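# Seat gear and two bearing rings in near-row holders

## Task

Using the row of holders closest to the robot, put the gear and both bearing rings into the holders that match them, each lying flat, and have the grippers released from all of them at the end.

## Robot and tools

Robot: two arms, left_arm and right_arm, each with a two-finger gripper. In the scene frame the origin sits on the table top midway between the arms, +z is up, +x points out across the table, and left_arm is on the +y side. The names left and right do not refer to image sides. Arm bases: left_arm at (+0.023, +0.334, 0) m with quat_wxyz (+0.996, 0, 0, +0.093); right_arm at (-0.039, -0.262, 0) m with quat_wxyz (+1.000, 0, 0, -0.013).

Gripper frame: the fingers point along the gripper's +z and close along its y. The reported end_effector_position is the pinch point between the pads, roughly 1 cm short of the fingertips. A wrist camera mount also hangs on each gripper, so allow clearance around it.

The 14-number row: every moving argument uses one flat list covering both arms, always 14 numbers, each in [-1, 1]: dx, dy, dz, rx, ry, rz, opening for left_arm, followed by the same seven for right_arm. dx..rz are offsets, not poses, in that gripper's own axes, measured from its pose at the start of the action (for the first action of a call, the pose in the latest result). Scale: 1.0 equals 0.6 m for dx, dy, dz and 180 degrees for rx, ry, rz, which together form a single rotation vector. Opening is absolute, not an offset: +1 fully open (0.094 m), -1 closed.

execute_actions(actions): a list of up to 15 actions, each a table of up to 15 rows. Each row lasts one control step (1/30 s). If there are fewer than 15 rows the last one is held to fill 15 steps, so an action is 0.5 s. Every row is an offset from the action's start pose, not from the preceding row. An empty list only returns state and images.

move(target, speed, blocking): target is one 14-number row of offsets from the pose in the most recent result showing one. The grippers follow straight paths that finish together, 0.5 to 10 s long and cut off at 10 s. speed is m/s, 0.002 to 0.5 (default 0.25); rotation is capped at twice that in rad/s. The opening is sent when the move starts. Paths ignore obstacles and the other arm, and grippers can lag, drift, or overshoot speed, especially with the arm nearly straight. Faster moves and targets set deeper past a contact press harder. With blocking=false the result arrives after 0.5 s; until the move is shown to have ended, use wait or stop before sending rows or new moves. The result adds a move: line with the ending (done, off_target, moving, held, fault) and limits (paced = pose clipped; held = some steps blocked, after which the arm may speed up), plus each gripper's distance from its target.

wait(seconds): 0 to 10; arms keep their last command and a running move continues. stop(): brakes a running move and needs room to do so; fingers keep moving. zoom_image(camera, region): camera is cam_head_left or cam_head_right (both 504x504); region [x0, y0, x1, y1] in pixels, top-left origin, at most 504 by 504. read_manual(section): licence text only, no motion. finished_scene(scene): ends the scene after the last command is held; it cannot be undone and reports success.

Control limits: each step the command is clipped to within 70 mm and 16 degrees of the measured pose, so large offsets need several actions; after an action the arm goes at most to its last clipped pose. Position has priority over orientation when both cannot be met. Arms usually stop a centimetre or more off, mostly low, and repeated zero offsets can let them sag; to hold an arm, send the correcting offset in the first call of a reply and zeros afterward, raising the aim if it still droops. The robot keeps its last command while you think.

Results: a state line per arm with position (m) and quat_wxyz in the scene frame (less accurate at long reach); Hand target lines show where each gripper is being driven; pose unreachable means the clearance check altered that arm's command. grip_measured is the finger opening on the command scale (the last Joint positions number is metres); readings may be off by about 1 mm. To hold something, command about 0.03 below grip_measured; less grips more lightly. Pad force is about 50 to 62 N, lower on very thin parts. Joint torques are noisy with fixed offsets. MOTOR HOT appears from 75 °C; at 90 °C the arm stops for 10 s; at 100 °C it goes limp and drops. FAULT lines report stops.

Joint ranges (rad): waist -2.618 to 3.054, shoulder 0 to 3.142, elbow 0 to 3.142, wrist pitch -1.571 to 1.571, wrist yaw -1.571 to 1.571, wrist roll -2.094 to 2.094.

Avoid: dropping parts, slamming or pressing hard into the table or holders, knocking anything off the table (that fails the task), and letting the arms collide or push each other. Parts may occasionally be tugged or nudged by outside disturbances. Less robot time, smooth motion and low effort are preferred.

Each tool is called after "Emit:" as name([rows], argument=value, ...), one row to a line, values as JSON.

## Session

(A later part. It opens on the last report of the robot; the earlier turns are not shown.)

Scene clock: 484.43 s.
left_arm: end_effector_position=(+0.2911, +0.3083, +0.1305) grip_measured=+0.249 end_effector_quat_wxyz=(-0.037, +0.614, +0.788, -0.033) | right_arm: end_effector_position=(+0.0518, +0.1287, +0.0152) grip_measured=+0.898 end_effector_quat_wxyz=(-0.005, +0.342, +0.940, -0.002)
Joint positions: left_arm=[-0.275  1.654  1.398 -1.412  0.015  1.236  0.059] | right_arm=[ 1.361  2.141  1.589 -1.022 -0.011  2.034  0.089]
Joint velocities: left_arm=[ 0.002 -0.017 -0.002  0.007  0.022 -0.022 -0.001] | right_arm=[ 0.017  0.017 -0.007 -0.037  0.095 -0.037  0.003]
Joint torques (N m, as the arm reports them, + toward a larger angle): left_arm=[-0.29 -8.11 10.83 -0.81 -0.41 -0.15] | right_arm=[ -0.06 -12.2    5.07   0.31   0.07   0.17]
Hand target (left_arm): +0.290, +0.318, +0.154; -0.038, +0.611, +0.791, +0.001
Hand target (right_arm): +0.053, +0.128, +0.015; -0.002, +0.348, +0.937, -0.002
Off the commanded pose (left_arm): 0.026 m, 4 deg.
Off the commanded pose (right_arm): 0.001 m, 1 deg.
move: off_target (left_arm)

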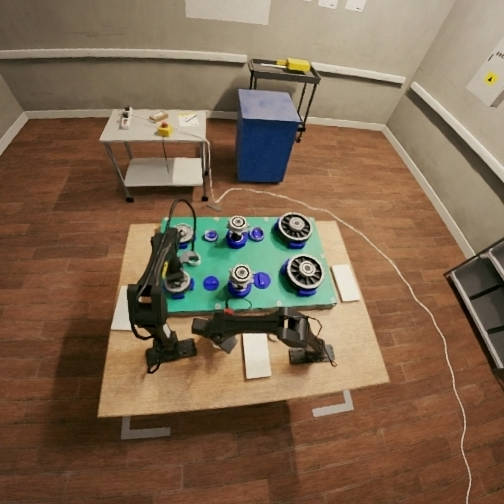

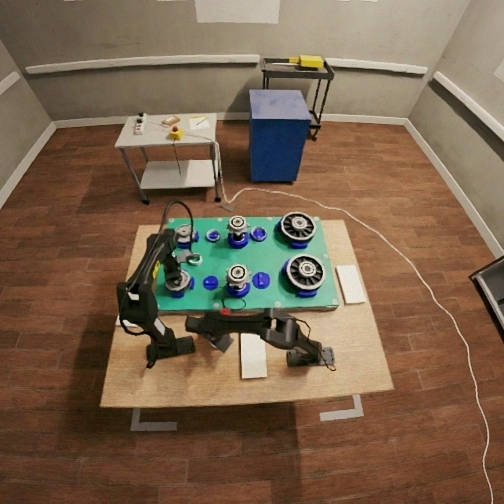

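Emit:
execute_actions([
  [[0,0,-0.04,-0.003,0,0,0.21, 0,0,0,0,0,0,0.87],[0,0,-0.038,-0.006,0,0,0.21, 0,0,0,0,0,0,0.84],[0,0,-0.036,-0.009,0,0,0.21, 0,0,0,0,0,0,0.81],[0,0,-0.034,-0.012,0,0,0.21, 0,0,0,0,0,0,0.78],[0,0,-0.032,-0.015,0,0,0.21, 0,0,0,0,0,0,0.75],[0,0,-0.03,-0.018,0,0,0.21, 0,0,0,0,0,0,0.72],[0,0,-0.028,-0.021,0,0,0.21, 0,0,0,0,0,0,0.69],[0,0,-0.026,-0.024,0,0,0.21, 0,0,0,0,0,0,0.67],[0,0,-0.024,-0.027,0,0,0.21, 0,0,0,0,0,0,0.65],[0,0,-0.022,-0.03,0,0,0.21, 0,0,0,0,0,0,0.63],[0,0,-0.02,-0.031,0,0,0.21, 0,0,0,0,0,0,0.61],[0,0,-0.018,-0.031,0,0,0.21, 0,0,0,0,0,0,0.59],[0,0,-0.016,-0.031,0,0,0.21, 0,0,0,0,0,0,0.57],[0,0,-0.014,-0.031,0,0,0.21, 0,0,0,0,0,0,0.55],[0,0,-0.012,-0.031,0,0,0.21, 0,0,0,0,0,0,0.54]],
])

Emit:
wait(seconds=0.4)

Scene clock: 495.93 s.
left_arm: end_effector_position=(+0.2938, +0.3072, +0.1255) grip_measured=+0.249 end_effector_quat_wxyz=(-0.019, +0.615, +0.788, -0.012) | right_arm: end_effector_position=(+0.0517, +0.1290, +0.0152) grip_measured=+0.585 end_effector_quat_wxyz=(-0.006, +0.343, +0.939, -0.002)
Joint positions: left_arm=[-0.288  1.614  1.34  -1.34  -0.     1.224  0.059] | right_arm=[ 1.361  2.141  1.589 -1.021 -0.012  2.036  0.074]
Joint velocities: left_arm=[-0.017 -0.11  -0.115  0.125 -0.007 -0.037 -0.002] | right_arm=[-0.007 -0.012 -0.012  0.022 -0.125 -0.051  0.   ]
Joint torques (N m, as the arm reports them, + toward a larger angle): left_arm=[-0.43 -7.7   5.98 -0.37 -0.1  -0.15] | right_arm=[  0.   -12.34   5.1    0.24  -0.04  -0.02]
Hand target (left_arm): +0.292, +0.309, +0.137; -0.006, +0.614, +0.789, +0.005
Hand target (right_arm): +0.052, +0.129, +0.015; -0.005, +0.342, +0.940, -0.002
Off the commanded pose (left_arm): 0.012 m, 2 deg.
Off the commanded pose (right_arm): 0.000 m, 0 deg.

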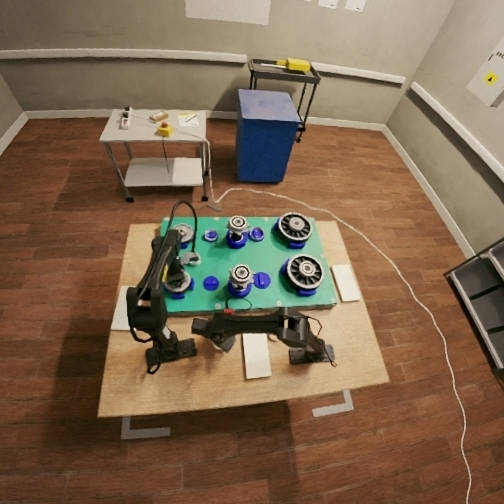

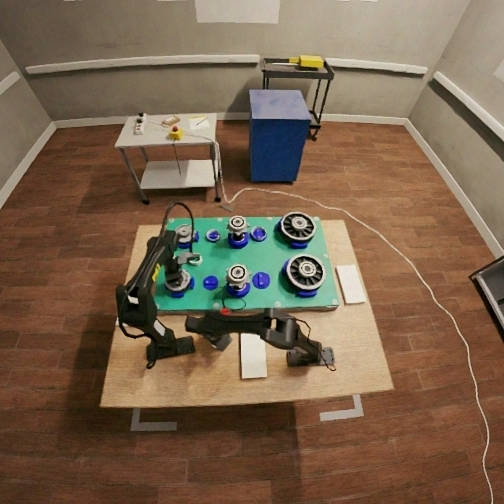

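Scene clock: 496.33 s.
left_arm: end_effector_position=(+0.2945, +0.3072, +0.1251) grip_measured=+0.249 end_effector_quat_wxyz=(-0.016, +0.614, +0.789, -0.008) | right_arm: end_effector_position=(+0.0517, +0.1290, +0.0152) grip_measured=+0.585 end_effector_quat_wxyz=(-0.006, +0.343, +0.939, -0.002)
Joint positions: left_arm=[-0.289  1.609  1.332 -1.33  -0.002  1.221  0.059] | right_arm=[ 1.361  2.141  1.589 -1.021 -0.012  2.036  0.074]
Joint velocities: left_arm=[-0.007  0.007 -0.002 -0.051 -0.051  0.022 -0.001] | right_arm=[ 0.017  0.012 -0.022 -0.051 -0.037 -0.007 -0.   ]
Joint torques (N m, as the arm reports them, + toward a larger angle): left_arm=[-0.34 -7.68  6.29 -0.21 -0.06 -0.04] | right_arm=[ -0.04 -12.14   4.97   0.3   -0.01   0.  ]
Hand target (left_arm): +0.292, +0.309, +0.137; -0.006, +0.614, +0.789, +0.005
Hand target (right_arm): +0.052, +0.129, +0.015; -0.005, +0.342, +0.940, -0.002
Off the commanded pose (left_arm): 0.013 m, 2 deg.
Off the commanded pose (right_arm): 0.000 m, 0 deg.
wait: 0.40 s; at rest by 0.17 s

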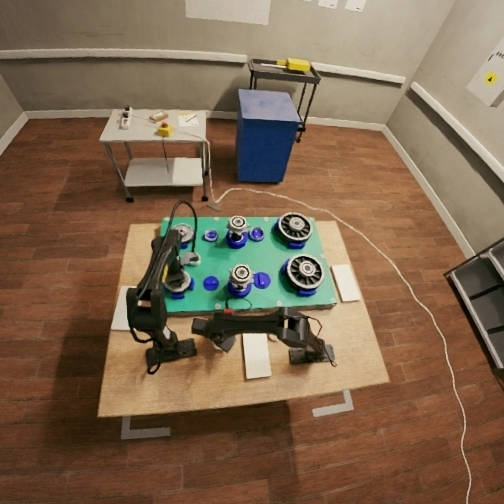

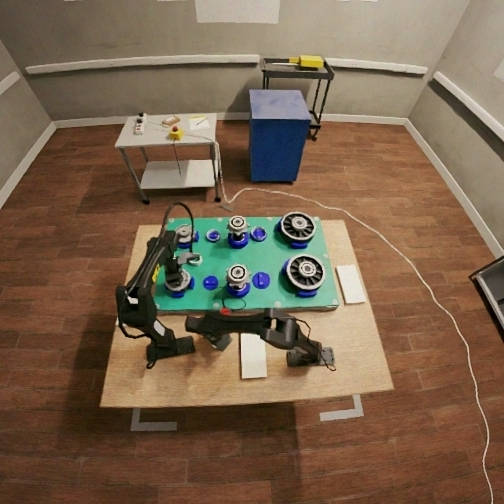

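Emit:
execute_actions([
  [[0,0,-0.01,-0.012,0,0,0.21, 0,0,-0.01,0,0,0,0.54],[0,0,-0.008,-0.012,0,0,0.21, 0,0,-0.02,0,0,0,0.54],[0,0,-0.006,-0.012,0,0,0.21, 0,0,-0.03,0,0,0,0.54],[0,0,-0.004,-0.012,0,0,0.21, 0,0,-0.04,0,0,0,0.54],[0,0,-0.002,-0.012,0,0,0.21, 0,0,-0.05,0,0,0,0.54],[0,0,0,-0.012,0,0,0.21, 0,0,-0.06,0,0,0,0.54],[0,0,0.002,-0.012,0,0,0.21, 0,0,-0.07,0,0,0,0.54],[0,0,0.004,-0.012,0,0,0.21, 0,0,-0.08,0,0,0,0.54],[0,0,0.004,-0.012,0,0,0.21, 0,0,-0.09,0,0,0,0.54],[0,0,0.004,-0.012,0,0,0.21, 0,0,-0.1,0,0,0,0.54]],
])

Emit:
zoom_image(camera="cam_head_left", region=[145, 240, 210, 305])

Emit:
zoom_image(camera="cam_head_right", region=[145, 240, 210, 305])

Scene clock: 505.07 s.
left_arm: end_effector_position=(+0.2940, +0.3069, +0.1227) grip_measured=+0.249 end_effector_quat_wxyz=(-0.007, +0.613, +0.790, -0.000) | right_arm: end_effector_position=(+0.0533, +0.1369, +0.0632) grip_measured=+0.585 end_effector_quat_wxyz=(-0.008, +0.343, +0.939, +0.011)
Joint positions: left_arm=[-0.293  1.586  1.3   -1.298 -0.007  1.213  0.059] | right_arm=[ 1.361  2.104  1.728 -1.17  -0.014  2.036  0.074]
Joint velocities: left_arm=[ 0.007 -0.012  0.007 -0.022 -0.095  0.037  0.   ] | right_arm=[ 0.002 -0.066  0.144 -0.198 -0.051 -0.095  0.   ]
Joint torques (N m, as the arm reports them, + toward a larger angle): left_arm=[-0.37 -5.85  4.88  0.14  0.01 -0.05] | right_arm=[ -0.23 -12.7    6.44   0.04   0.     0.  ]
Hand target (left_arm): +0.294, +0.307, +0.122; -0.004, +0.614, +0.789, +0.006
Hand target (right_arm): +0.053, +0.129, +0.075; -0.006, +0.343, +0.939, -0.001
Off the commanded pose (left_arm): 0.001 m, 1 deg.
Off the commanded pose (right_arm): 0.014 m, 1 deg.

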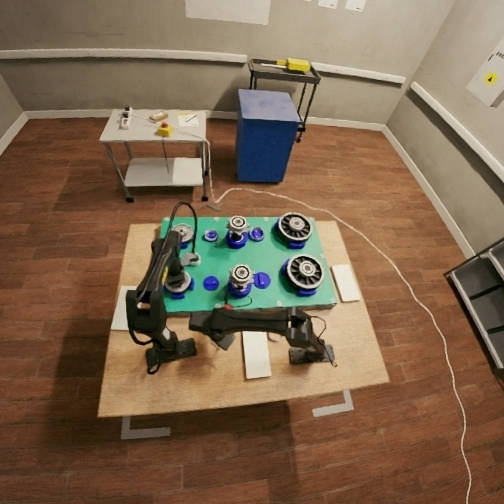

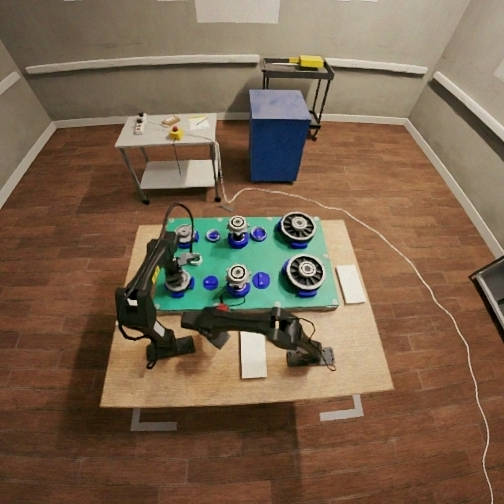

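Region (145, 240, 210, 305) of cam_head_left's 504x504 image, scaled by 7.754, with more detail than that image has.

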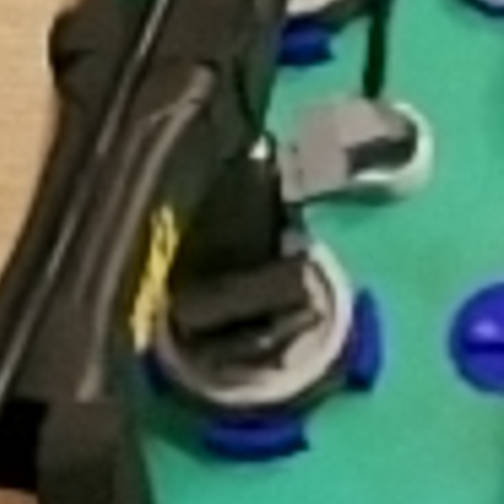

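Region (145, 240, 210, 305) of cam_head_right's 504x504 image, scaled by 7.754, with more detail than that image has.

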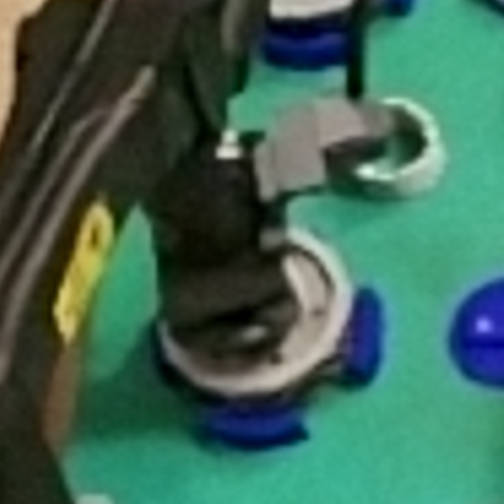

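Emit:
move(target=[0, 0, -0.09, 0, 0, 0, 0.62, -0.329, -0.218, -0.125, 0.0039, -0.0078, 0.0826, 0.54], speed=0.25)

Scene clock: 521.43 s.
left_arm: end_effector_position=(+0.2921, +0.3071, +0.1710) grip_measured=+0.618 end_effector_quat_wxyz=(-0.010, +0.613, +0.790, -0.002) | right_arm: end_effector_position=(+0.1255, -0.0846, +0.1277) grip_measured=+0.585 end_effector_quat_wxyz=(-0.003, +0.466, +0.885, +0.007)
Joint positions: left_arm=[-0.293  1.595  1.501 -1.498 -0.007  1.213  0.076] | right_arm=[ 0.839  1.447  1.189 -1.301 -0.009  1.783  0.074]
Joint velocities: left_arm=[-0.002 -0.007 -0.012  0.022  0.022 -0.022  0.001] | right_arm=[-0.042 -0.017 -0.007 -0.022 -0.007  0.022  0.   ]
Joint torques (N m, as the arm reports them, + toward a larger angle): left_arm=[-0.06 -4.98  7.67 -0.18  0.05 -0.01] | right_arm=[-0.26 -6.85  4.6   0.09  0.02 -0.05]
Hand target (left_arm): +0.294, +0.307, +0.177; -0.007, +0.613, +0.790, -0.001
Hand target (right_arm): +0.121, -0.092, +0.129; -0.003, +0.462, +0.887, -0.001
Off the commanded pose (left_arm): 0.006 m, 0 deg.
Off the commanded pose (right_arm): 0.010 m, 1 deg.
move: done

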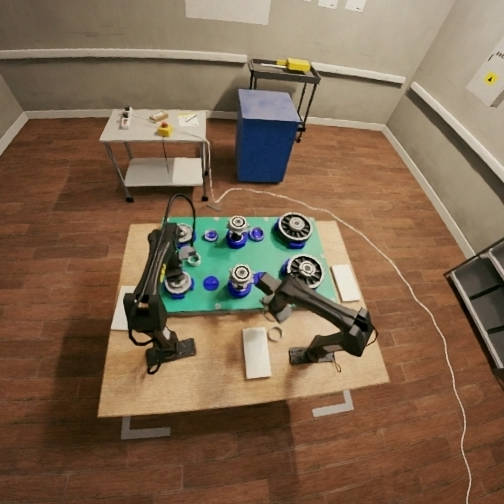

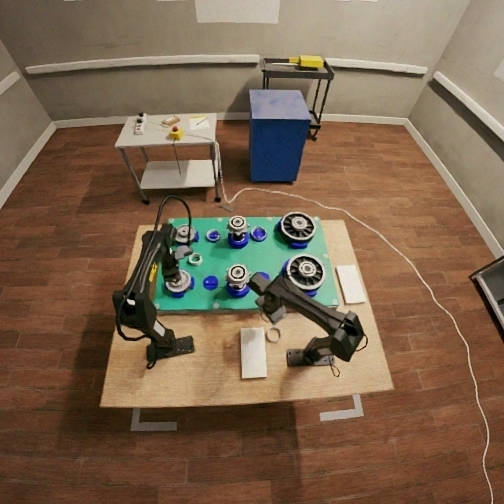

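Emit:
move(target=[-0.113, -0.029, -0.01, 0, 0, -0.417, 1, -0.1515, 0.249, 0.02, 0.0024, -0.0043, 0.1085, 0.54], speed=0.5)

Emit:
zoom_image(camera="cam_head_left", region=[240, 250, 290, 300])

Emit:
zoom_image(camera="cam_head_right", region=[240, 250, 290, 300])

Scene clock: 537.73 s.
left_arm: end_effector_position=(+0.2901, +0.2409, +0.1722) grip_measured=+1.000 end_effector_quat_wxyz=(-0.013, +0.005, +1.000, +0.004) | right_arm: end_effector_position=(+0.2969, -0.0704, +0.1091) grip_measured=+0.585 end_effector_quat_wxyz=(-0.008, +0.603, +0.797, +0.001)
Joint positions: left_arm=[-0.524  1.649  1.563 -1.511  0.001 -0.328  0.094] | right_arm=[ 0.536  2.027  1.794 -1.343 -0.015  1.805  0.074]
Joint velocities: left_arm=[-0.007  0.012  0.017  0.037 -0.007 -0.051  0.   ] | right_arm=[-0.012 -0.002 -0.012 -0.007  0.007 -0.007  0.   ]
Joint torques (N m, as the arm reports them, + toward a larger angle): left_arm=[-0.81 -5.2   7.98 -0.14 -0.02 -0.07] | right_arm=[ -0.33 -11.58   7.07   0.05   0.11   0.16]
Hand target (left_arm): +0.292, +0.239, +0.178; -0.008, +0.005, +1.000, +0.005
Hand target (right_arm): +0.300, -0.074, +0.116; -0.001, +0.610, +0.793, -0.000
Off the commanded pose (left_arm): 0.006 m, 0 deg.
Off the commanded pose (right_arm): 0.009 m, 1 deg.
move: done

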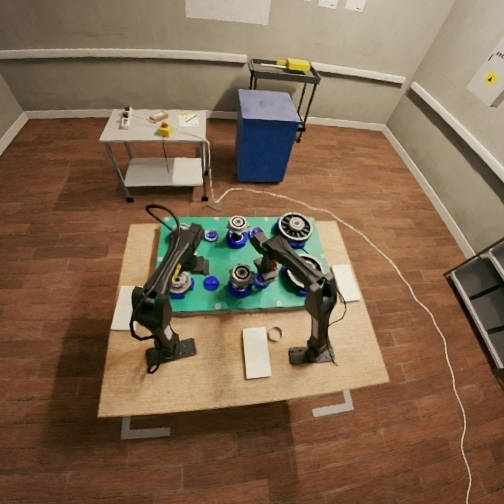

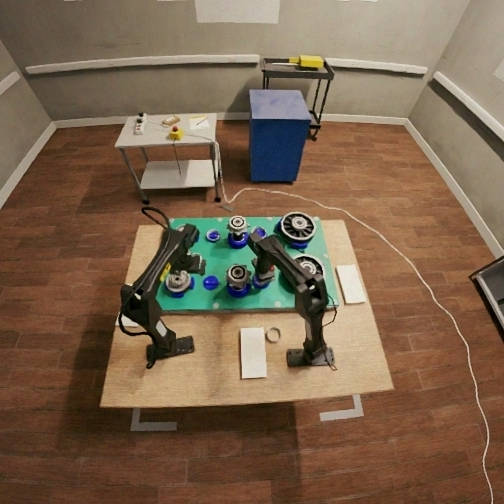

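Region (240, 250, 290, 300) of cam_head_left's 504x504 image, scaled by 10.080, with more detail than that image has.

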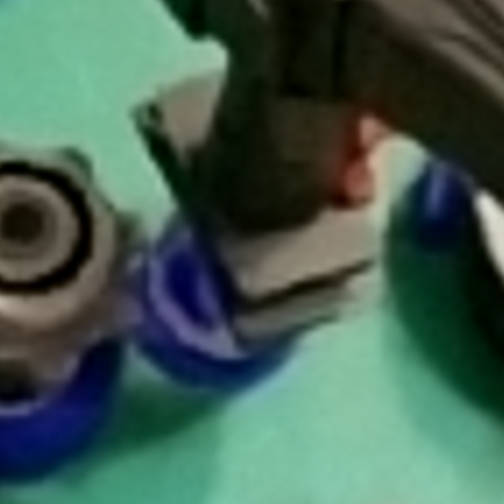

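Region (240, 250, 290, 300) of cam_head_right's 504x504 image, scaled by 10.080, with more detail than that image has.

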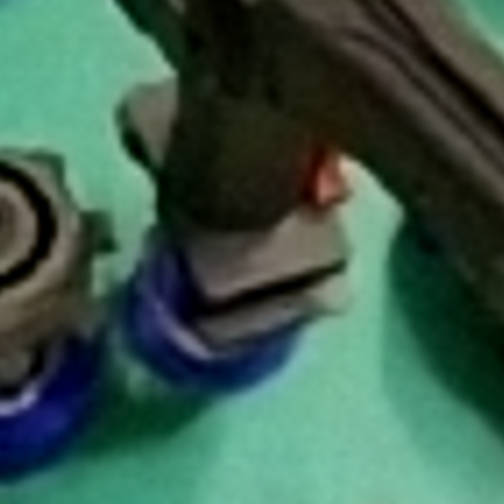

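Emit:
execute_actions([
  [[0,-0.004,0.002,0,0,-0.014,1, 0,0.005,0.008,-0.003,-0.004,0,0.54],[0,-0.008,0.005,0,0,-0.028,1, 0,0.005,0.010,-0.003,-0.004,0,0.54],[-0.001,-0.013,0.007,0,0,-0.042,1, 0,0.005,0.012,-0.003,-0.004,0,0.54],[-0.001,-0.017,0.01,0,0,-0.056,1, 0,0.005,0.014,-0.003,-0.004,0,0.54],[-0.001,-0.021,0.012,0,0,-0.07,1, 0,0.005,0.016,-0.003,-0.004,0,0.54],[-0.002,-0.025,0.015,0,0,-0.083,1, 0,0.005,0.018,-0.003,-0.004,0,0.54],[-0.002,-0.029,0.017,0,0,-0.097,1, 0,0.005,0.02,-0.003,-0.004,0,0.54],[-0.002,-0.034,0.02,0,0,-0.111,1, 0,0.005,0.022,-0.003,-0.004,0,0.54],[-0.003,-0.038,0.022,0,0,-0.125,1, 0,0.005,0.024,-0.003,-0.004,0,0.54],[-0.003,-0.042,0.025,0,0,-0.139,1, 0,0.005,0.025,-0.003,-0.004,0,0.54]],
  [[0.001,-0.004,0.002,0,0,-0.014,1, 0,0,0.008,0,0,0,0.54],[0.003,-0.008,0.005,0,0,-0.028,1, 0,0,0.010,0,0,0,0.54],[0.004,-0.012,0.007,0,0,-0.042,1, 0,0,0.012,0,0,0,0.54],[0.006,-0.016,0.01,0,0,-0.056,1, 0,0,0.014,0,0,0,0.54],[0.007,-0.02,0.012,0,0,-0.07,1, 0,0,0.016,0,0,0,0.54],[0.009,-0.023,0.015,0,0,-0.083,1, 0,0,0.018,0,0,0,0.54],[0.01,-0.027,0.017,0,0,-0.097,1, 0,0,0.02,0,0,0,0.54],[0.012,-0.031,0.02,0,0,-0.111,1, 0,0,0.022,0,0,0,0.54],[0.013,-0.035,0.022,0,0,-0.125,1, 0,0,0.024,0,0,0,0.54],[0.015,-0.039,0.025,0,0,-0.139,1, 0,0,0.025,0,0,0,0.54]],
  [[0.003,-0.003,0.002,0,0,-0.014,1, 0,0,0.008,0,0,0,0.54],[0.006,-0.006,0.005,0,0,-0.028,1, 0,0,0.010,0,0,0,0.54],[0.009,-0.009,0.007,0,0,-0.042,1, 0,0,0.012,0,0,0,0.54],[0.012,-0.012,0.01,0,0,-0.056,1, 0,0,0.014,0,0,0,0.54],[0.015,-0.015,0.012,0,0,-0.07,1, 0,0,0.016,0,0,0,0.54],[0.018,-0.017,0.015,0,0,-0.083,1, 0,0,0.018,0,0,0,0.54],[0.021,-0.02,0.017,0,0,-0.097,1, 0,0,0.02,0,0,0,0.54],[0.024,-0.023,0.02,0,0,-0.111,1, 0,0,0.02,0,0,0,0.54],[0.027,-0.026,0.022,0,0,-0.125,1, 0,0,0.02,0,0,0,0.54],[0.03,-0.029,0.025,0,0,-0.139,1, 0,0,0.02,0,0,0,0.54]],
])

Emit:
zoom_image(camera="cam_head_left", region=[240, 250, 290, 300])

Emit:
zoom_image(camera="cam_head_right", region=[240, 250, 290, 300])

Scene clock: 563.20 s.
left_arm: end_effector_position=(+0.2830, +0.1737, +0.1324) grip_measured=+1.000 end_effector_quat_wxyz=(-0.026, -0.514, +0.857, +0.020) | right_arm: end_effector_position=(+0.2973, -0.0698, +0.0841) grip_measured=+0.585 end_effector_quat_wxyz=(-0.008, +0.603, +0.797, +0.002)
Joint positions: left_arm=[-0.725  1.755  1.524 -1.399  0.027 -1.619  0.094] | right_arm=[ 0.536  2.031  1.701 -1.244 -0.017  1.806  0.074]
Joint velocities: left_arm=[ 0.002  0.012 -0.051  0.022 -0.051 -0.462  0.   ] | right_arm=[-0.007  0.007  0.002  0.022 -0.051 -0.022 -0.   ]
Joint torques (N m, as the arm reports them, + toward a larger angle): left_arm=[-0.44 -6.61  5.12  0.05  0.04 -0.06] | right_arm=[  0.13 -11.12   3.11   0.66  -0.05   0.04]
Hand target (left_arm): +0.283, +0.172, +0.130; -0.022, -0.544, +0.839, +0.019
Hand target (right_arm): +0.297, -0.070, +0.074; -0.008, +0.603, +0.797, +0.001
Off the commanded pose (left_arm): 0.003 m, 4 deg.
Off the commanded pose (right_arm): 0.010 m, 0 deg.

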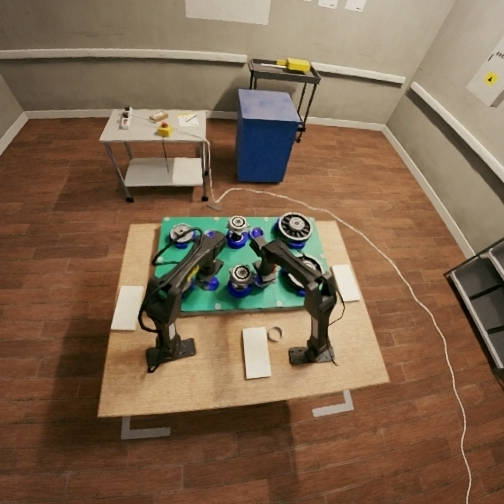

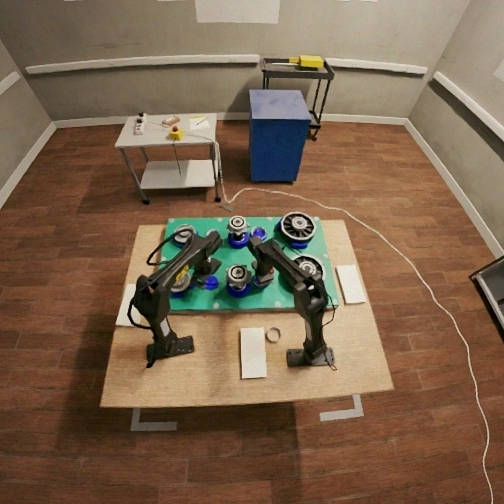

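Region (240, 250, 290, 300) of cam_head_left's 504x504 image, scaled by 10.080, with more detail than that image has.

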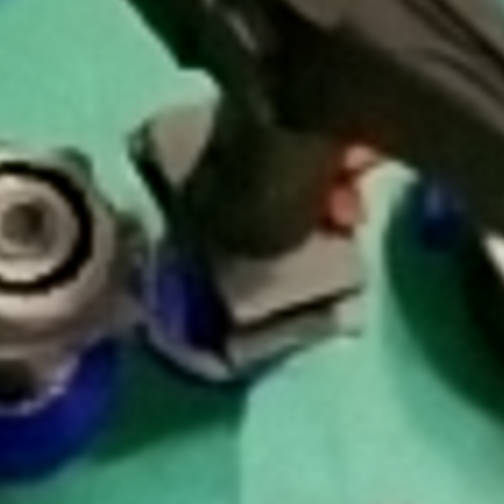

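Region (240, 250, 290, 300) of cam_head_right's 504x504 image, scaled by 10.080, with more detail than that image has.

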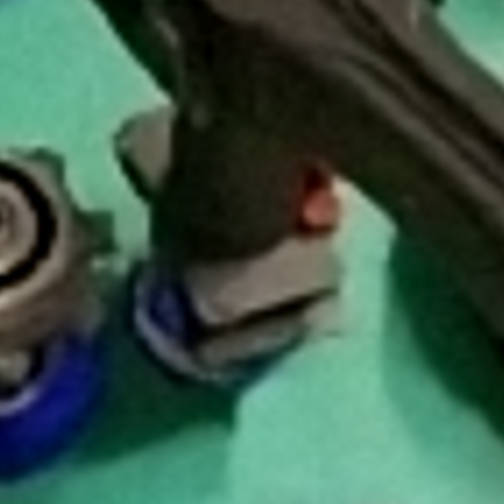

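Emit:
move(target=[-0.002, -0.030, 0.085, 0.020, -0.0054, -0.073, 1, 0, 0, -0.09, 0, 0, 0, 1], speed=0.07)

Scene clock: 571.47 s.
left_arm: end_effector_position=(+0.2971, +0.1657, +0.0828) grip_measured=+1.000 end_effector_quat_wxyz=(-0.006, -0.610, +0.792, -0.003) | right_arm: end_effector_position=(+0.2984, -0.0689, +0.1340) grip_measured=+1.000 end_effector_quat_wxyz=(-0.007, +0.603, +0.797, +0.006)
Joint positions: left_arm=[-0.732  1.775  1.352 -1.147  0.014 -1.858  0.094] | right_arm=[ 0.536  2.03   1.898 -1.433 -0.018  1.806  0.094]
Joint velocities: left_arm=[ 0.022 -0.012  0.007 -0.007 -0.095  0.037  0.   ] | right_arm=[ 0.002 -0.022 -0.022  0.066 -0.007 -0.037  0.   ]
Joint torques (N m, as the arm reports them, + toward a larger angle): left_arm=[-0.92 -6.48  4.85  0.11 -0.06 -0.07] | right_arm=[ -0.1  -11.02   6.79   0.06  -0.04  -0.02]
Hand target (left_arm): +0.296, +0.165, +0.081; -0.001, -0.610, +0.793, -0.000
Hand target (right_arm): +0.298, -0.071, +0.138; -0.008, +0.603, +0.797, +0.002
Off the commanded pose (left_arm): 0.003 m, 1 deg.
Off the commanded pose (right_arm): 0.004 m, 0 deg.
move: done

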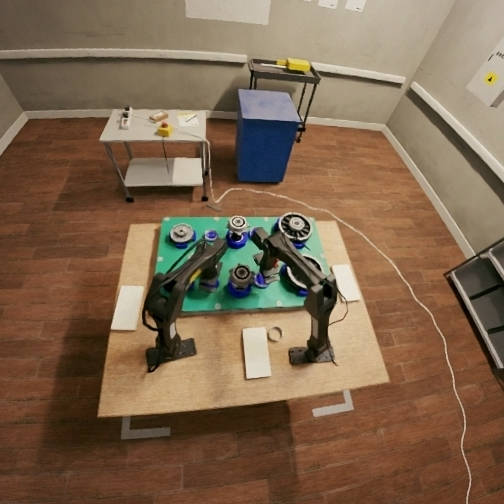

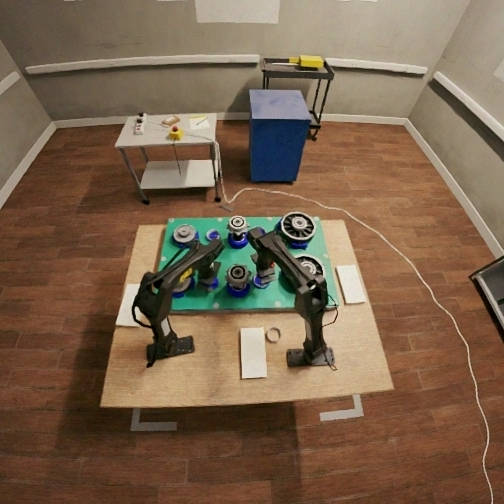

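Emit:
execute_actions([
  [[0,0,0.012,0,0,0,0.9, 0,-0.01,-0.01,0,0,0,1],[0,0,0.012,0,0,0,0.85, 0,-0.02,-0.02,0,0,0,1],[0,0,0.012,0,0,0,0.8, 0,-0.03,-0.03,0,0,0,1],[0,0,0.012,0,0,0,0.75, 0,-0.04,-0.04,0,0,0,1],[0,0,0.012,0,0,0,0.7, 0,-0.05,-0.05,0,0,0,1],[0,0,0.012,0,0,0,0.7, 0,-0.06,-0.06,0,0,0,1],[0,0,0.012,0,0,0,0.7, 0,-0.07,-0.07,0,0,0,1],[0,0,0.012,0,0,0,0.7, 0,-0.08,-0.08,0,0,0,1]],
  [[0,0,0.002,0,0,0,0.67, -0.01,-0.01,-0.01,0,0,0,1],[0,0,0.002,0,0,0,0.64, -0.02,-0.02,-0.015,0,0,0,1],[0,0,0.002,0,0,0,0.61, -0.03,-0.03,-0.02,0,0,0,1],[0,0,0.002,0,0,0,0.58, -0.04,-0.04,-0.025,0,0,0,1],[0,0,0.002,0,0,0,0.55, -0.05,-0.05,-0.03,0,0,0,1],[0,0,0.002,0,0,0,0.52, -0.06,-0.06,-0.03,0,0,0,1],[0,0,0.002,0,0,0,0.49, -0.07,-0.07,-0.03,0,0,0,1],[0,0,0.002,0,0,0,0.46, -0.08,-0.08,-0.03,0,0,0,1],[0,0,0.002,0,0,0,0.43, -0.09,-0.09,-0.03,0,0,0,1],[0,0,0.002,0,0,0,0.4, -0.1,-0.1,-0.03,0,0,0,1],[0,0,0.002,0,0,0,0.37, -0.11,-0.11,-0.03,0,0,0,1]],
])

Scene clock: 592.73 s.
left_arm: end_effector_position=(+0.2961, +0.1656, +0.0795) grip_measured=+0.439 end_effector_quat_wxyz=(-0.008, -0.611, +0.792, -0.003) | right_arm: end_effector_position=(+0.2193, -0.1612, +0.1997) grip_measured=+1.000 end_effector_quat_wxyz=(+0.002, +0.618, +0.785, +0.030)
Joint positions: left_arm=[-0.732  1.777  1.34  -1.136  0.017 -1.859  0.068] | right_arm=[ 0.378  1.575  1.596 -1.539 -0.028  1.686  0.094]
Joint velocities: left_arm=[-0.012 -0.007  0.007 -0.095 -0.022 -0.037 -0.   ] | right_arm=[-0.085 -0.149 -0.042  0.007  0.007 -0.212  0.   ]
Joint torques (N m, as the arm reports them, + toward a larger angle): left_arm=[-0.06 -6.58  5.24  0.17 -0.01 -0.09] | right_arm=[ 0.12 -6.74  3.78  0.41 -0.05 -0.1 ]
Hand target (left_arm): +0.299, +0.165, +0.078; -0.005, -0.611, +0.792, -0.006
Hand target (right_arm): +0.215, -0.163, +0.197; -0.001, +0.601, +0.799, +0.025
Off the commanded pose (left_arm): 0.003 m, 1 deg.
Off the commanded pose (right_arm): 0.005 m, 3 deg.

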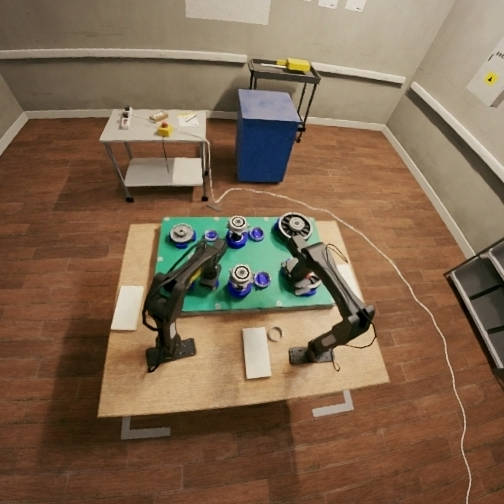

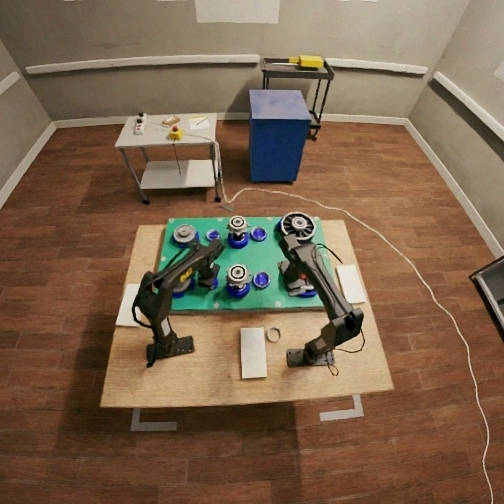

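Emit:
move(target=[0, 0, -0.085, 0, 0, 0, 1, -0.25, -0.15, 0.0, 0, 0, 0, 1], speed=0.25)

Emit:
zoom_image(camera="cam_head_left", region=[240, 260, 300, 350])

Emit:
zoom_image(camera="cam_head_right", region=[240, 260, 300, 350])

Scene clock: 600.43 s.
left_arm: end_effector_position=(+0.2941, +0.1661, +0.1177) grip_measured=+1.000 end_effector_quat_wxyz=(-0.014, -0.611, +0.792, +0.008) | right_arm: end_effector_position=(+0.1754, -0.3287, +0.1880) grip_measured=+1.000 end_effector_quat_wxyz=(+0.004, +0.621, +0.783, +0.032)
Joint positions: left_arm=[-0.732  1.775  1.491 -1.313  0.02  -1.859  0.094] | right_arm=[-0.324  1.388  1.379 -1.534 -0.058  0.991  0.094]
Joint velocities: left_arm=[-0.002  0.002 -0.012 -0.022 -0.022 -0.037  0.   ] | right_arm=[-0.007 -0.022  0.007 -0.066  0.022 -0.081  0.   ]
Joint torques (N m, as the arm reports them, + toward a larger angle): left_arm=[ 0.46 -7.98  7.98 -0.24  0.04 -0.02] | right_arm=[-0.48 -5.95  4.58  0.18 -0.11 -0.05]
Hand target (left_arm): +0.296, +0.167, +0.130; -0.008, -0.611, +0.792, -0.002
Hand target (right_arm): +0.168, -0.327, +0.189; -0.002, +0.618, +0.785, +0.031
Off the commanded pose (left_arm): 0.013 m, 1 deg.
Off the commanded pose (right_arm): 0.008 m, 1 deg.
move: off_target (left_arm)

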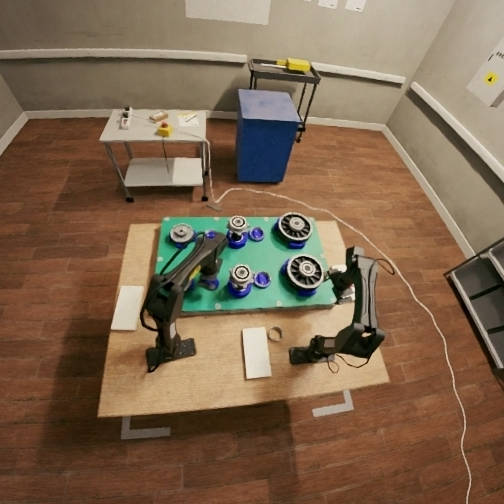

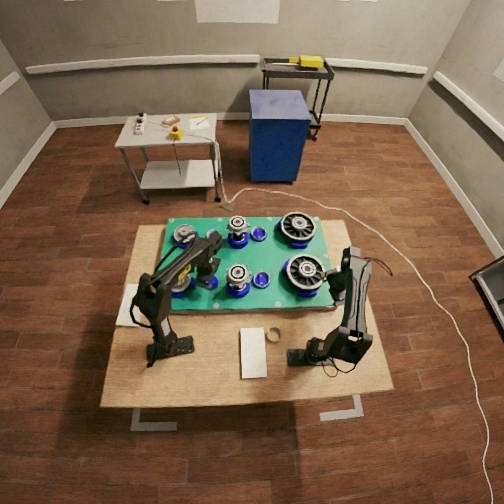

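Region (240, 260, 300, 350) of cam_head_left's 504x504 image, scaled by 5.600, with more detail than that image has.

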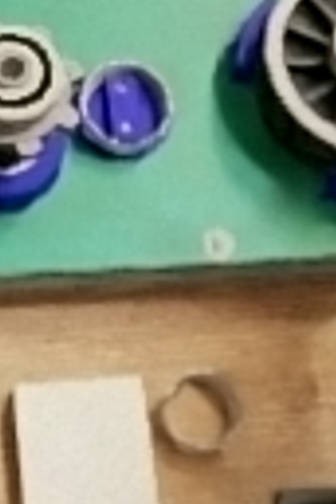

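Region (240, 260, 300, 350) of cam_head_right's 504x504 image, scaled by 5.600, with more detail than that image has.

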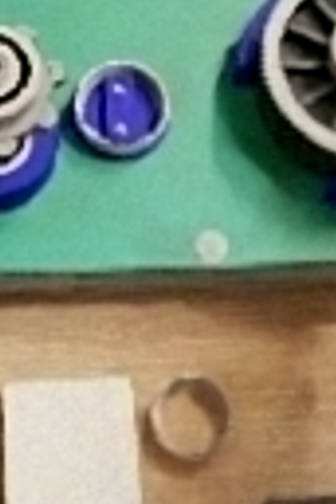

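Emit:
execute_actions(actions=[])

Scene clock: 616.07 s.
left_arm: end_effector_position=(+0.2940, +0.1661, +0.1177) grip_measured=+1.000 end_effector_quat_wxyz=(-0.014, -0.611, +0.792, +0.009) | right_arm: end_effector_position=(+0.1754, -0.3286, +0.1880) grip_measured=+1.000 end_effector_quat_wxyz=(+0.004, +0.620, +0.784, +0.032)
Joint positions: left_arm=[-0.732  1.775  1.491 -1.313  0.02  -1.859  0.094] | right_arm=[-0.324  1.388  1.379 -1.534 -0.058  0.988  0.094]
Joint velocities: left_arm=[-0.017  0.002 -0.002  0.037  0.037  0.037  0.   ] | right_arm=[-0.007 -0.017  0.012 -0.051 -0.022  0.022  0.   ]
Joint torques (N m, as the arm reports them, + toward a larger angle): left_arm=[ 0.62 -7.97  7.99 -0.24  0.04  0.  ] | right_arm=[-0.42 -5.97  4.43  0.25 -0.07 -0.07]
Hand target (left_arm): +0.296, +0.167, +0.130; -0.008, -0.611, +0.792, -0.003
Hand target (right_arm): +0.168, -0.327, +0.189; -0.002, +0.618, +0.785, +0.031
Off the commanded pose (left_arm): 0.013 m, 1 deg.
Off the commanded pose (right_arm): 0.008 m, 0 deg.

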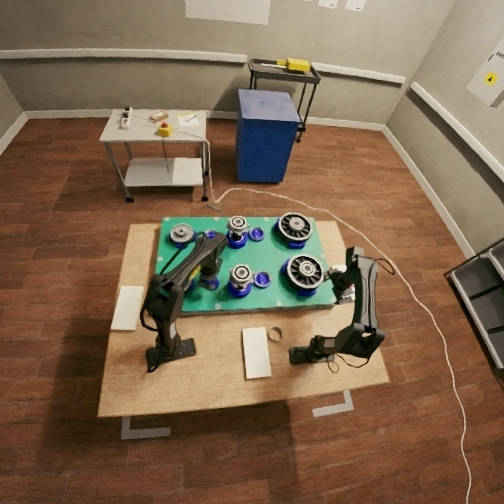

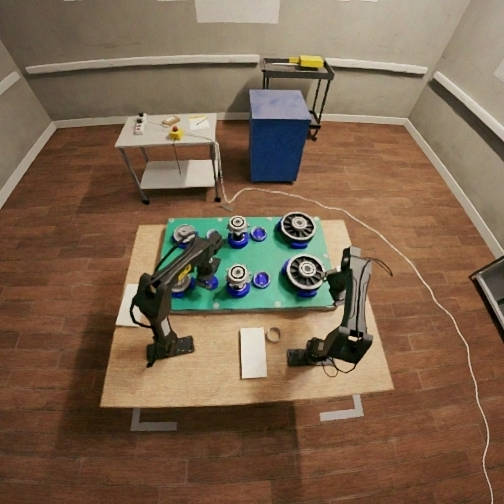

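Emit:
move(target=[0.131,0.265,-0.037,0,0,0.196,1, -0.247,-0.187,0,0,0,0,1], speed=0.25)

Scene clock: 658.13 s.
left_arm: end_effector_position=(+0.1285, +0.1292, +0.1422) grip_measured=+1.000 end_effector_quat_wxyz=(-0.013, -0.343, +0.939, -0.002) | right_arm: end_effector_position=(+0.0986, -0.4900, +0.1715) grip_measured=+1.000 end_effector_quat_wxyz=(-0.012, +0.623, +0.781, +0.040)
Joint positions: left_arm=[-1.265  1.412  1.216 -1.374  0.026 -1.777  0.094] | right_arm=[-1.047  1.607  1.512 -1.529 -0.064  0.273  0.094]
Joint velocities: left_arm=[-0.007 -0.002  0.007 -0.007 -0.007 -0.022  0.   ] | right_arm=[ 0.007 -0.017 -0.002 -0.007 -0.007 -0.037  0.   ]
Joint torques (N m, as the arm reports them, + toward a larger angle): left_arm=[-0.54 -5.21  4.87 -0.19  0.   -0.04] | right_arm=[-0.29 -6.69  6.67  0.29 -0.04 -0.1 ]
Hand target (left_arm): +0.124, +0.135, +0.144; -0.013, -0.342, +0.940, +0.002
Hand target (right_arm): +0.102, -0.497, +0.176; +0.003, +0.620, +0.784, +0.035
Off the commanded pose (left_arm): 0.008 m, 1 deg.
Off the commanded pose (right_arm): 0.010 m, 2 deg.
move: done

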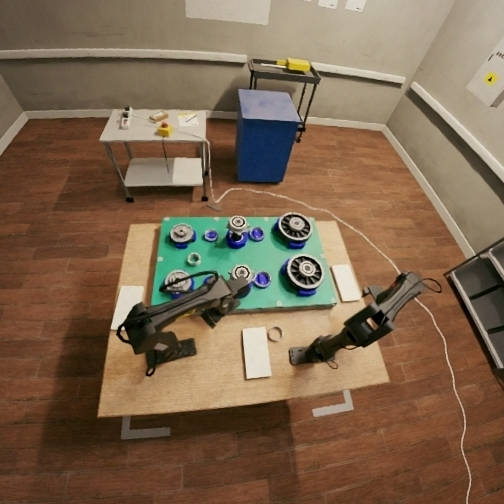

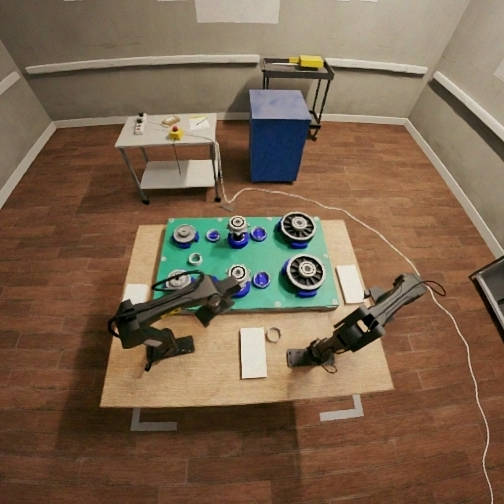

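Emit:
move(target=[0.344,-0.247,0.095,-0.007,-0.007,0.640,1, 0,0,-0.01,0,0,0,1], speed=0.3)

Emit:
zoom_image(camera="cam_head_left", region=[220, 270, 340, 390])

Emit:
zoom_image(camera="cam_head_right", region=[220, 270, 340, 390])

Scene clock: 670.03 s.
left_arm: end_effector_position=(+0.0639, -0.1165, +0.0896) grip_measured=+1.000 end_effector_quat_wxyz=(-0.004, +0.604, +0.797, +0.001) | right_arm: end_effector_position=(+0.0976, -0.4882, +0.1716) grip_measured=+1.000 end_effector_quat_wxyz=(-0.016, +0.622, +0.781, +0.042)
Joint positions: left_arm=[-1.666  2.339  2.216 -1.454  0.005 -0.182  0.094] | right_arm=[-1.047  1.607  1.512 -1.538 -0.064  0.27   0.094]
Joint velocities: left_arm=[ 0.002  0.002  0.012 -0.066 -0.022  0.007  0.   ] | right_arm=[-0.017 -0.002 -0.002  0.037 -0.051 -0.037  0.   ]
Joint torques (N m, as the arm reports them, + toward a larger angle): left_arm=[ -0.71 -10.59   8.14  -0.1   -0.04   0.01] | right_arm=[-0.23 -6.46  7.04  0.07 -0.05  0.07]
Hand target (left_arm): +0.063, -0.118, +0.097; +0.004, +0.610, +0.793, -0.001
Hand target (right_arm): +0.098, -0.490, +0.177; -0.011, +0.623, +0.781, +0.040
Off the commanded pose (left_arm): 0.002 m, 1 deg.
Off the commanded pose (right_arm): 0.006 m, 0 deg.
move: done

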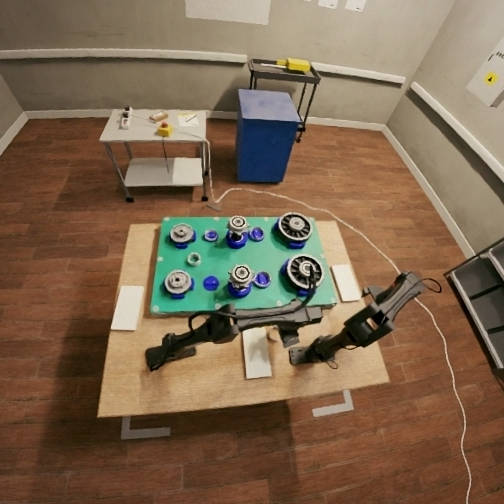

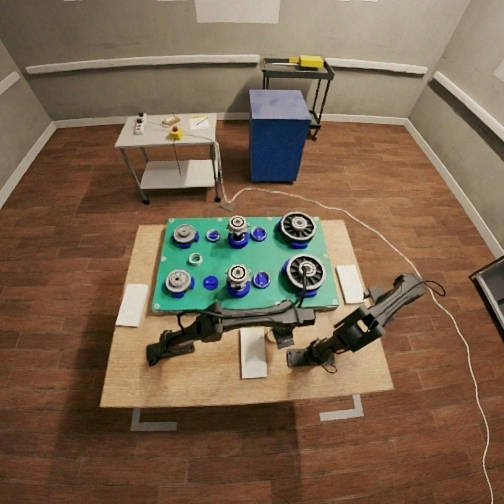

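Region (220, 270, 340, 390) of cam_head_left's 504x504 image, scaled by 4.200, with more detail than that image has.

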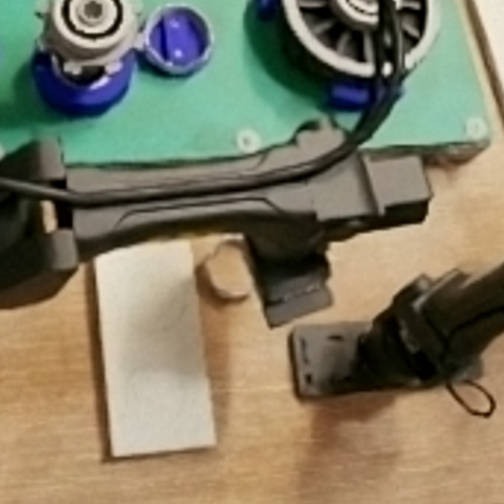

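Region (220, 270, 340, 390) of cam_head_right's 504x504 image, scaled by 4.200, with more detail than that image has.

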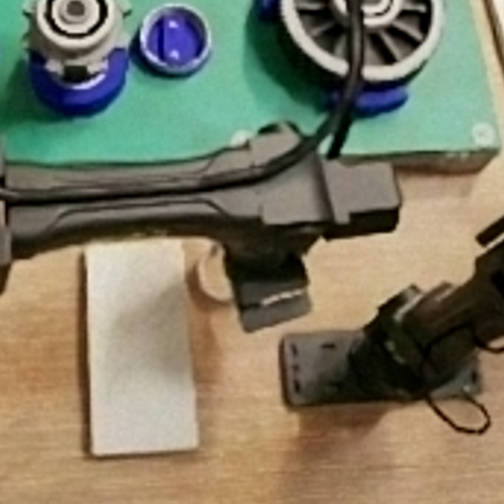

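Emit:
move(target=[0,0.003,0.07,0,0,0,1, 0,0,-0.01,0,0,0,1], speed=0.1)

Emit:
zoom_image(camera="cam_head_left", region=[240, 295, 320, 375])

Emit:
zoom_image(camera="cam_head_right", region=[240, 295, 320, 375])

Scene clock: 684.57 s.
left_arm: end_effector_position=(+0.0637, -0.1137, +0.0455) grip_measured=+1.000 end_effector_quat_wxyz=(-0.010, +0.605, +0.796, +0.007) | right_arm: end_effector_position=(+0.0966, -0.4863, +0.1717) grip_measured=+1.000 end_effector_quat_wxyz=(-0.019, +0.623, +0.781, +0.043)
Joint positions: left_arm=[-1.666  2.341  2.044 -1.299  0.005 -0.18   0.094] | right_arm=[-1.047  1.607  1.512 -1.546 -0.064  0.27   0.094]
Joint velocities: left_arm=[-0.012 -0.007 -0.012 -0.037 -0.051 -0.022  0.   ] | right_arm=[-0.012 -0.017  0.012 -0.037  0.066  0.022  0.   ]
Joint torques (N m, as the arm reports them, + toward a larger angle): left_arm=[  0.25 -11.29   5.32   0.08   0.07   0.  ] | right_arm=[ 0.01 -6.7   6.97  0.02 -0.06  0.01]
Hand target (left_arm): +0.065, -0.116, +0.048; -0.004, +0.604, +0.797, +0.001
Hand target (right_arm): +0.097, -0.489, +0.177; -0.015, +0.623, +0.781, +0.041
Off the commanded pose (left_arm): 0.003 m, 1 deg.
Off the commanded pose (right_arm): 0.006 m, 0 deg.
move: done

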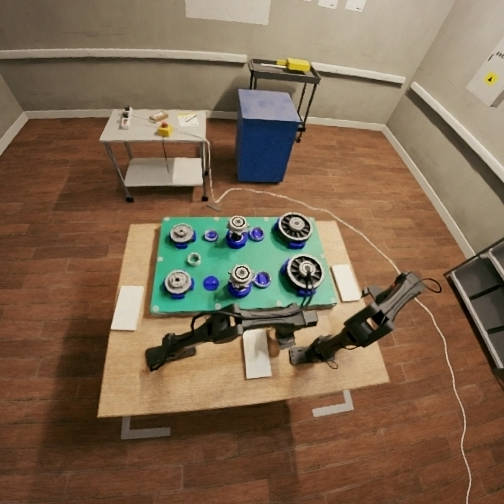

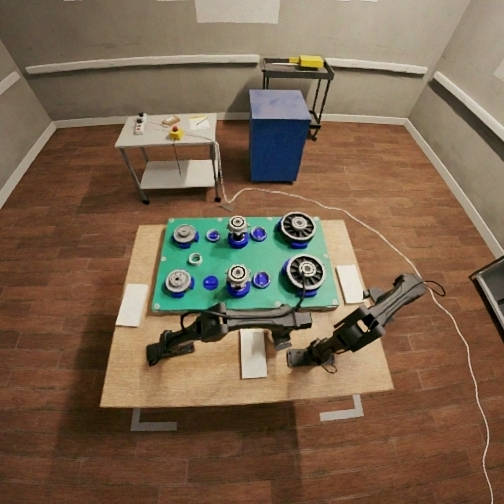

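Region (240, 295, 320, 375) of cam_head_left's 504x504 image, scaled by 6.300, with more detail than that image has.

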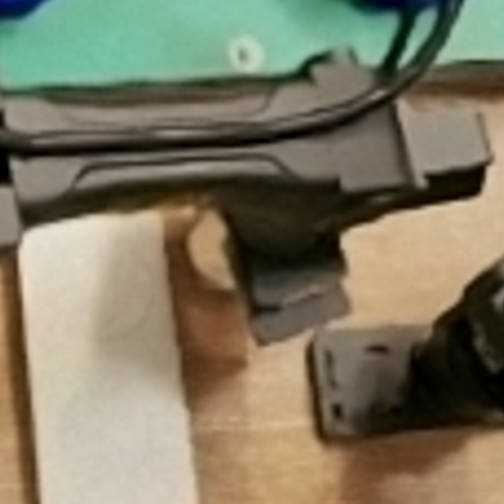

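Region (240, 295, 320, 375) of cam_head_right's 504x504 image, scaled by 6.300, with more detail than that image has.

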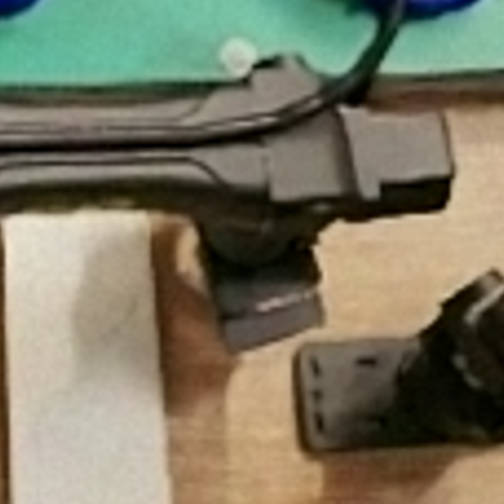

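Emit:
move(target=[-0.003,0.003,0.043,0,0,0,1, 0,0,-0.01,0,0,0,1], speed=0.04)

Scene clock: 691.30 s.
left_arm: end_effector_position=(+0.0636, -0.1124, +0.0194) grip_measured=+1.000 end_effector_quat_wxyz=(-0.015, +0.605, +0.796, +0.013) | right_arm: end_effector_position=(+0.0957, -0.4845, +0.1719) grip_measured=+1.000 end_effector_quat_wxyz=(-0.023, +0.623, +0.781, +0.045)
Joint positions: left_arm=[-1.666  2.365  1.982 -1.227  0.005 -0.18   0.094] | right_arm=[-1.047  1.607  1.512 -1.555 -0.064  0.27   0.094]
Joint velocities: left_arm=[-0.027  0.002  0.007  0.022 -0.022 -0.081  0.   ] | right_arm=[-0.007  0.002  0.022 -0.037  0.007  0.081  0.   ]
Joint torques (N m, as the arm reports them, + toward a larger angle): left_arm=[  0.31 -10.95   4.97   0.12   0.09  -0.01] | right_arm=[-0.09 -6.6   6.92  0.   -0.09 -0.04]
Hand target (left_arm): +0.065, -0.115, +0.020; -0.010, +0.605, +0.796, +0.007
Hand target (right_arm): +0.096, -0.487, +0.178; -0.019, +0.623, +0.781, +0.043
Off the commanded pose (left_arm): 0.003 m, 1 deg.
Off the commanded pose (right_arm): 0.006 m, 0 deg.
move: done

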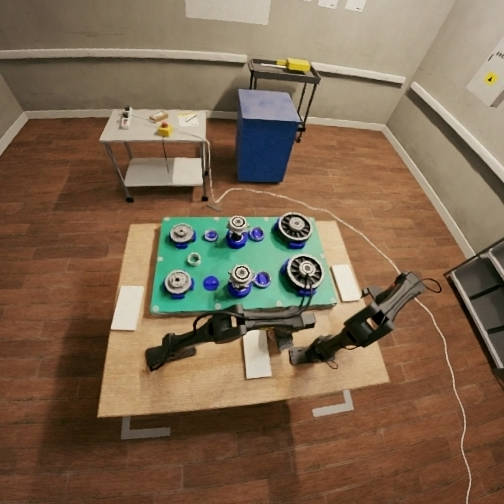

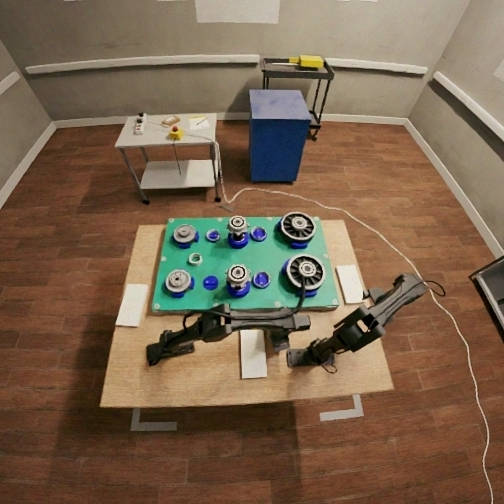

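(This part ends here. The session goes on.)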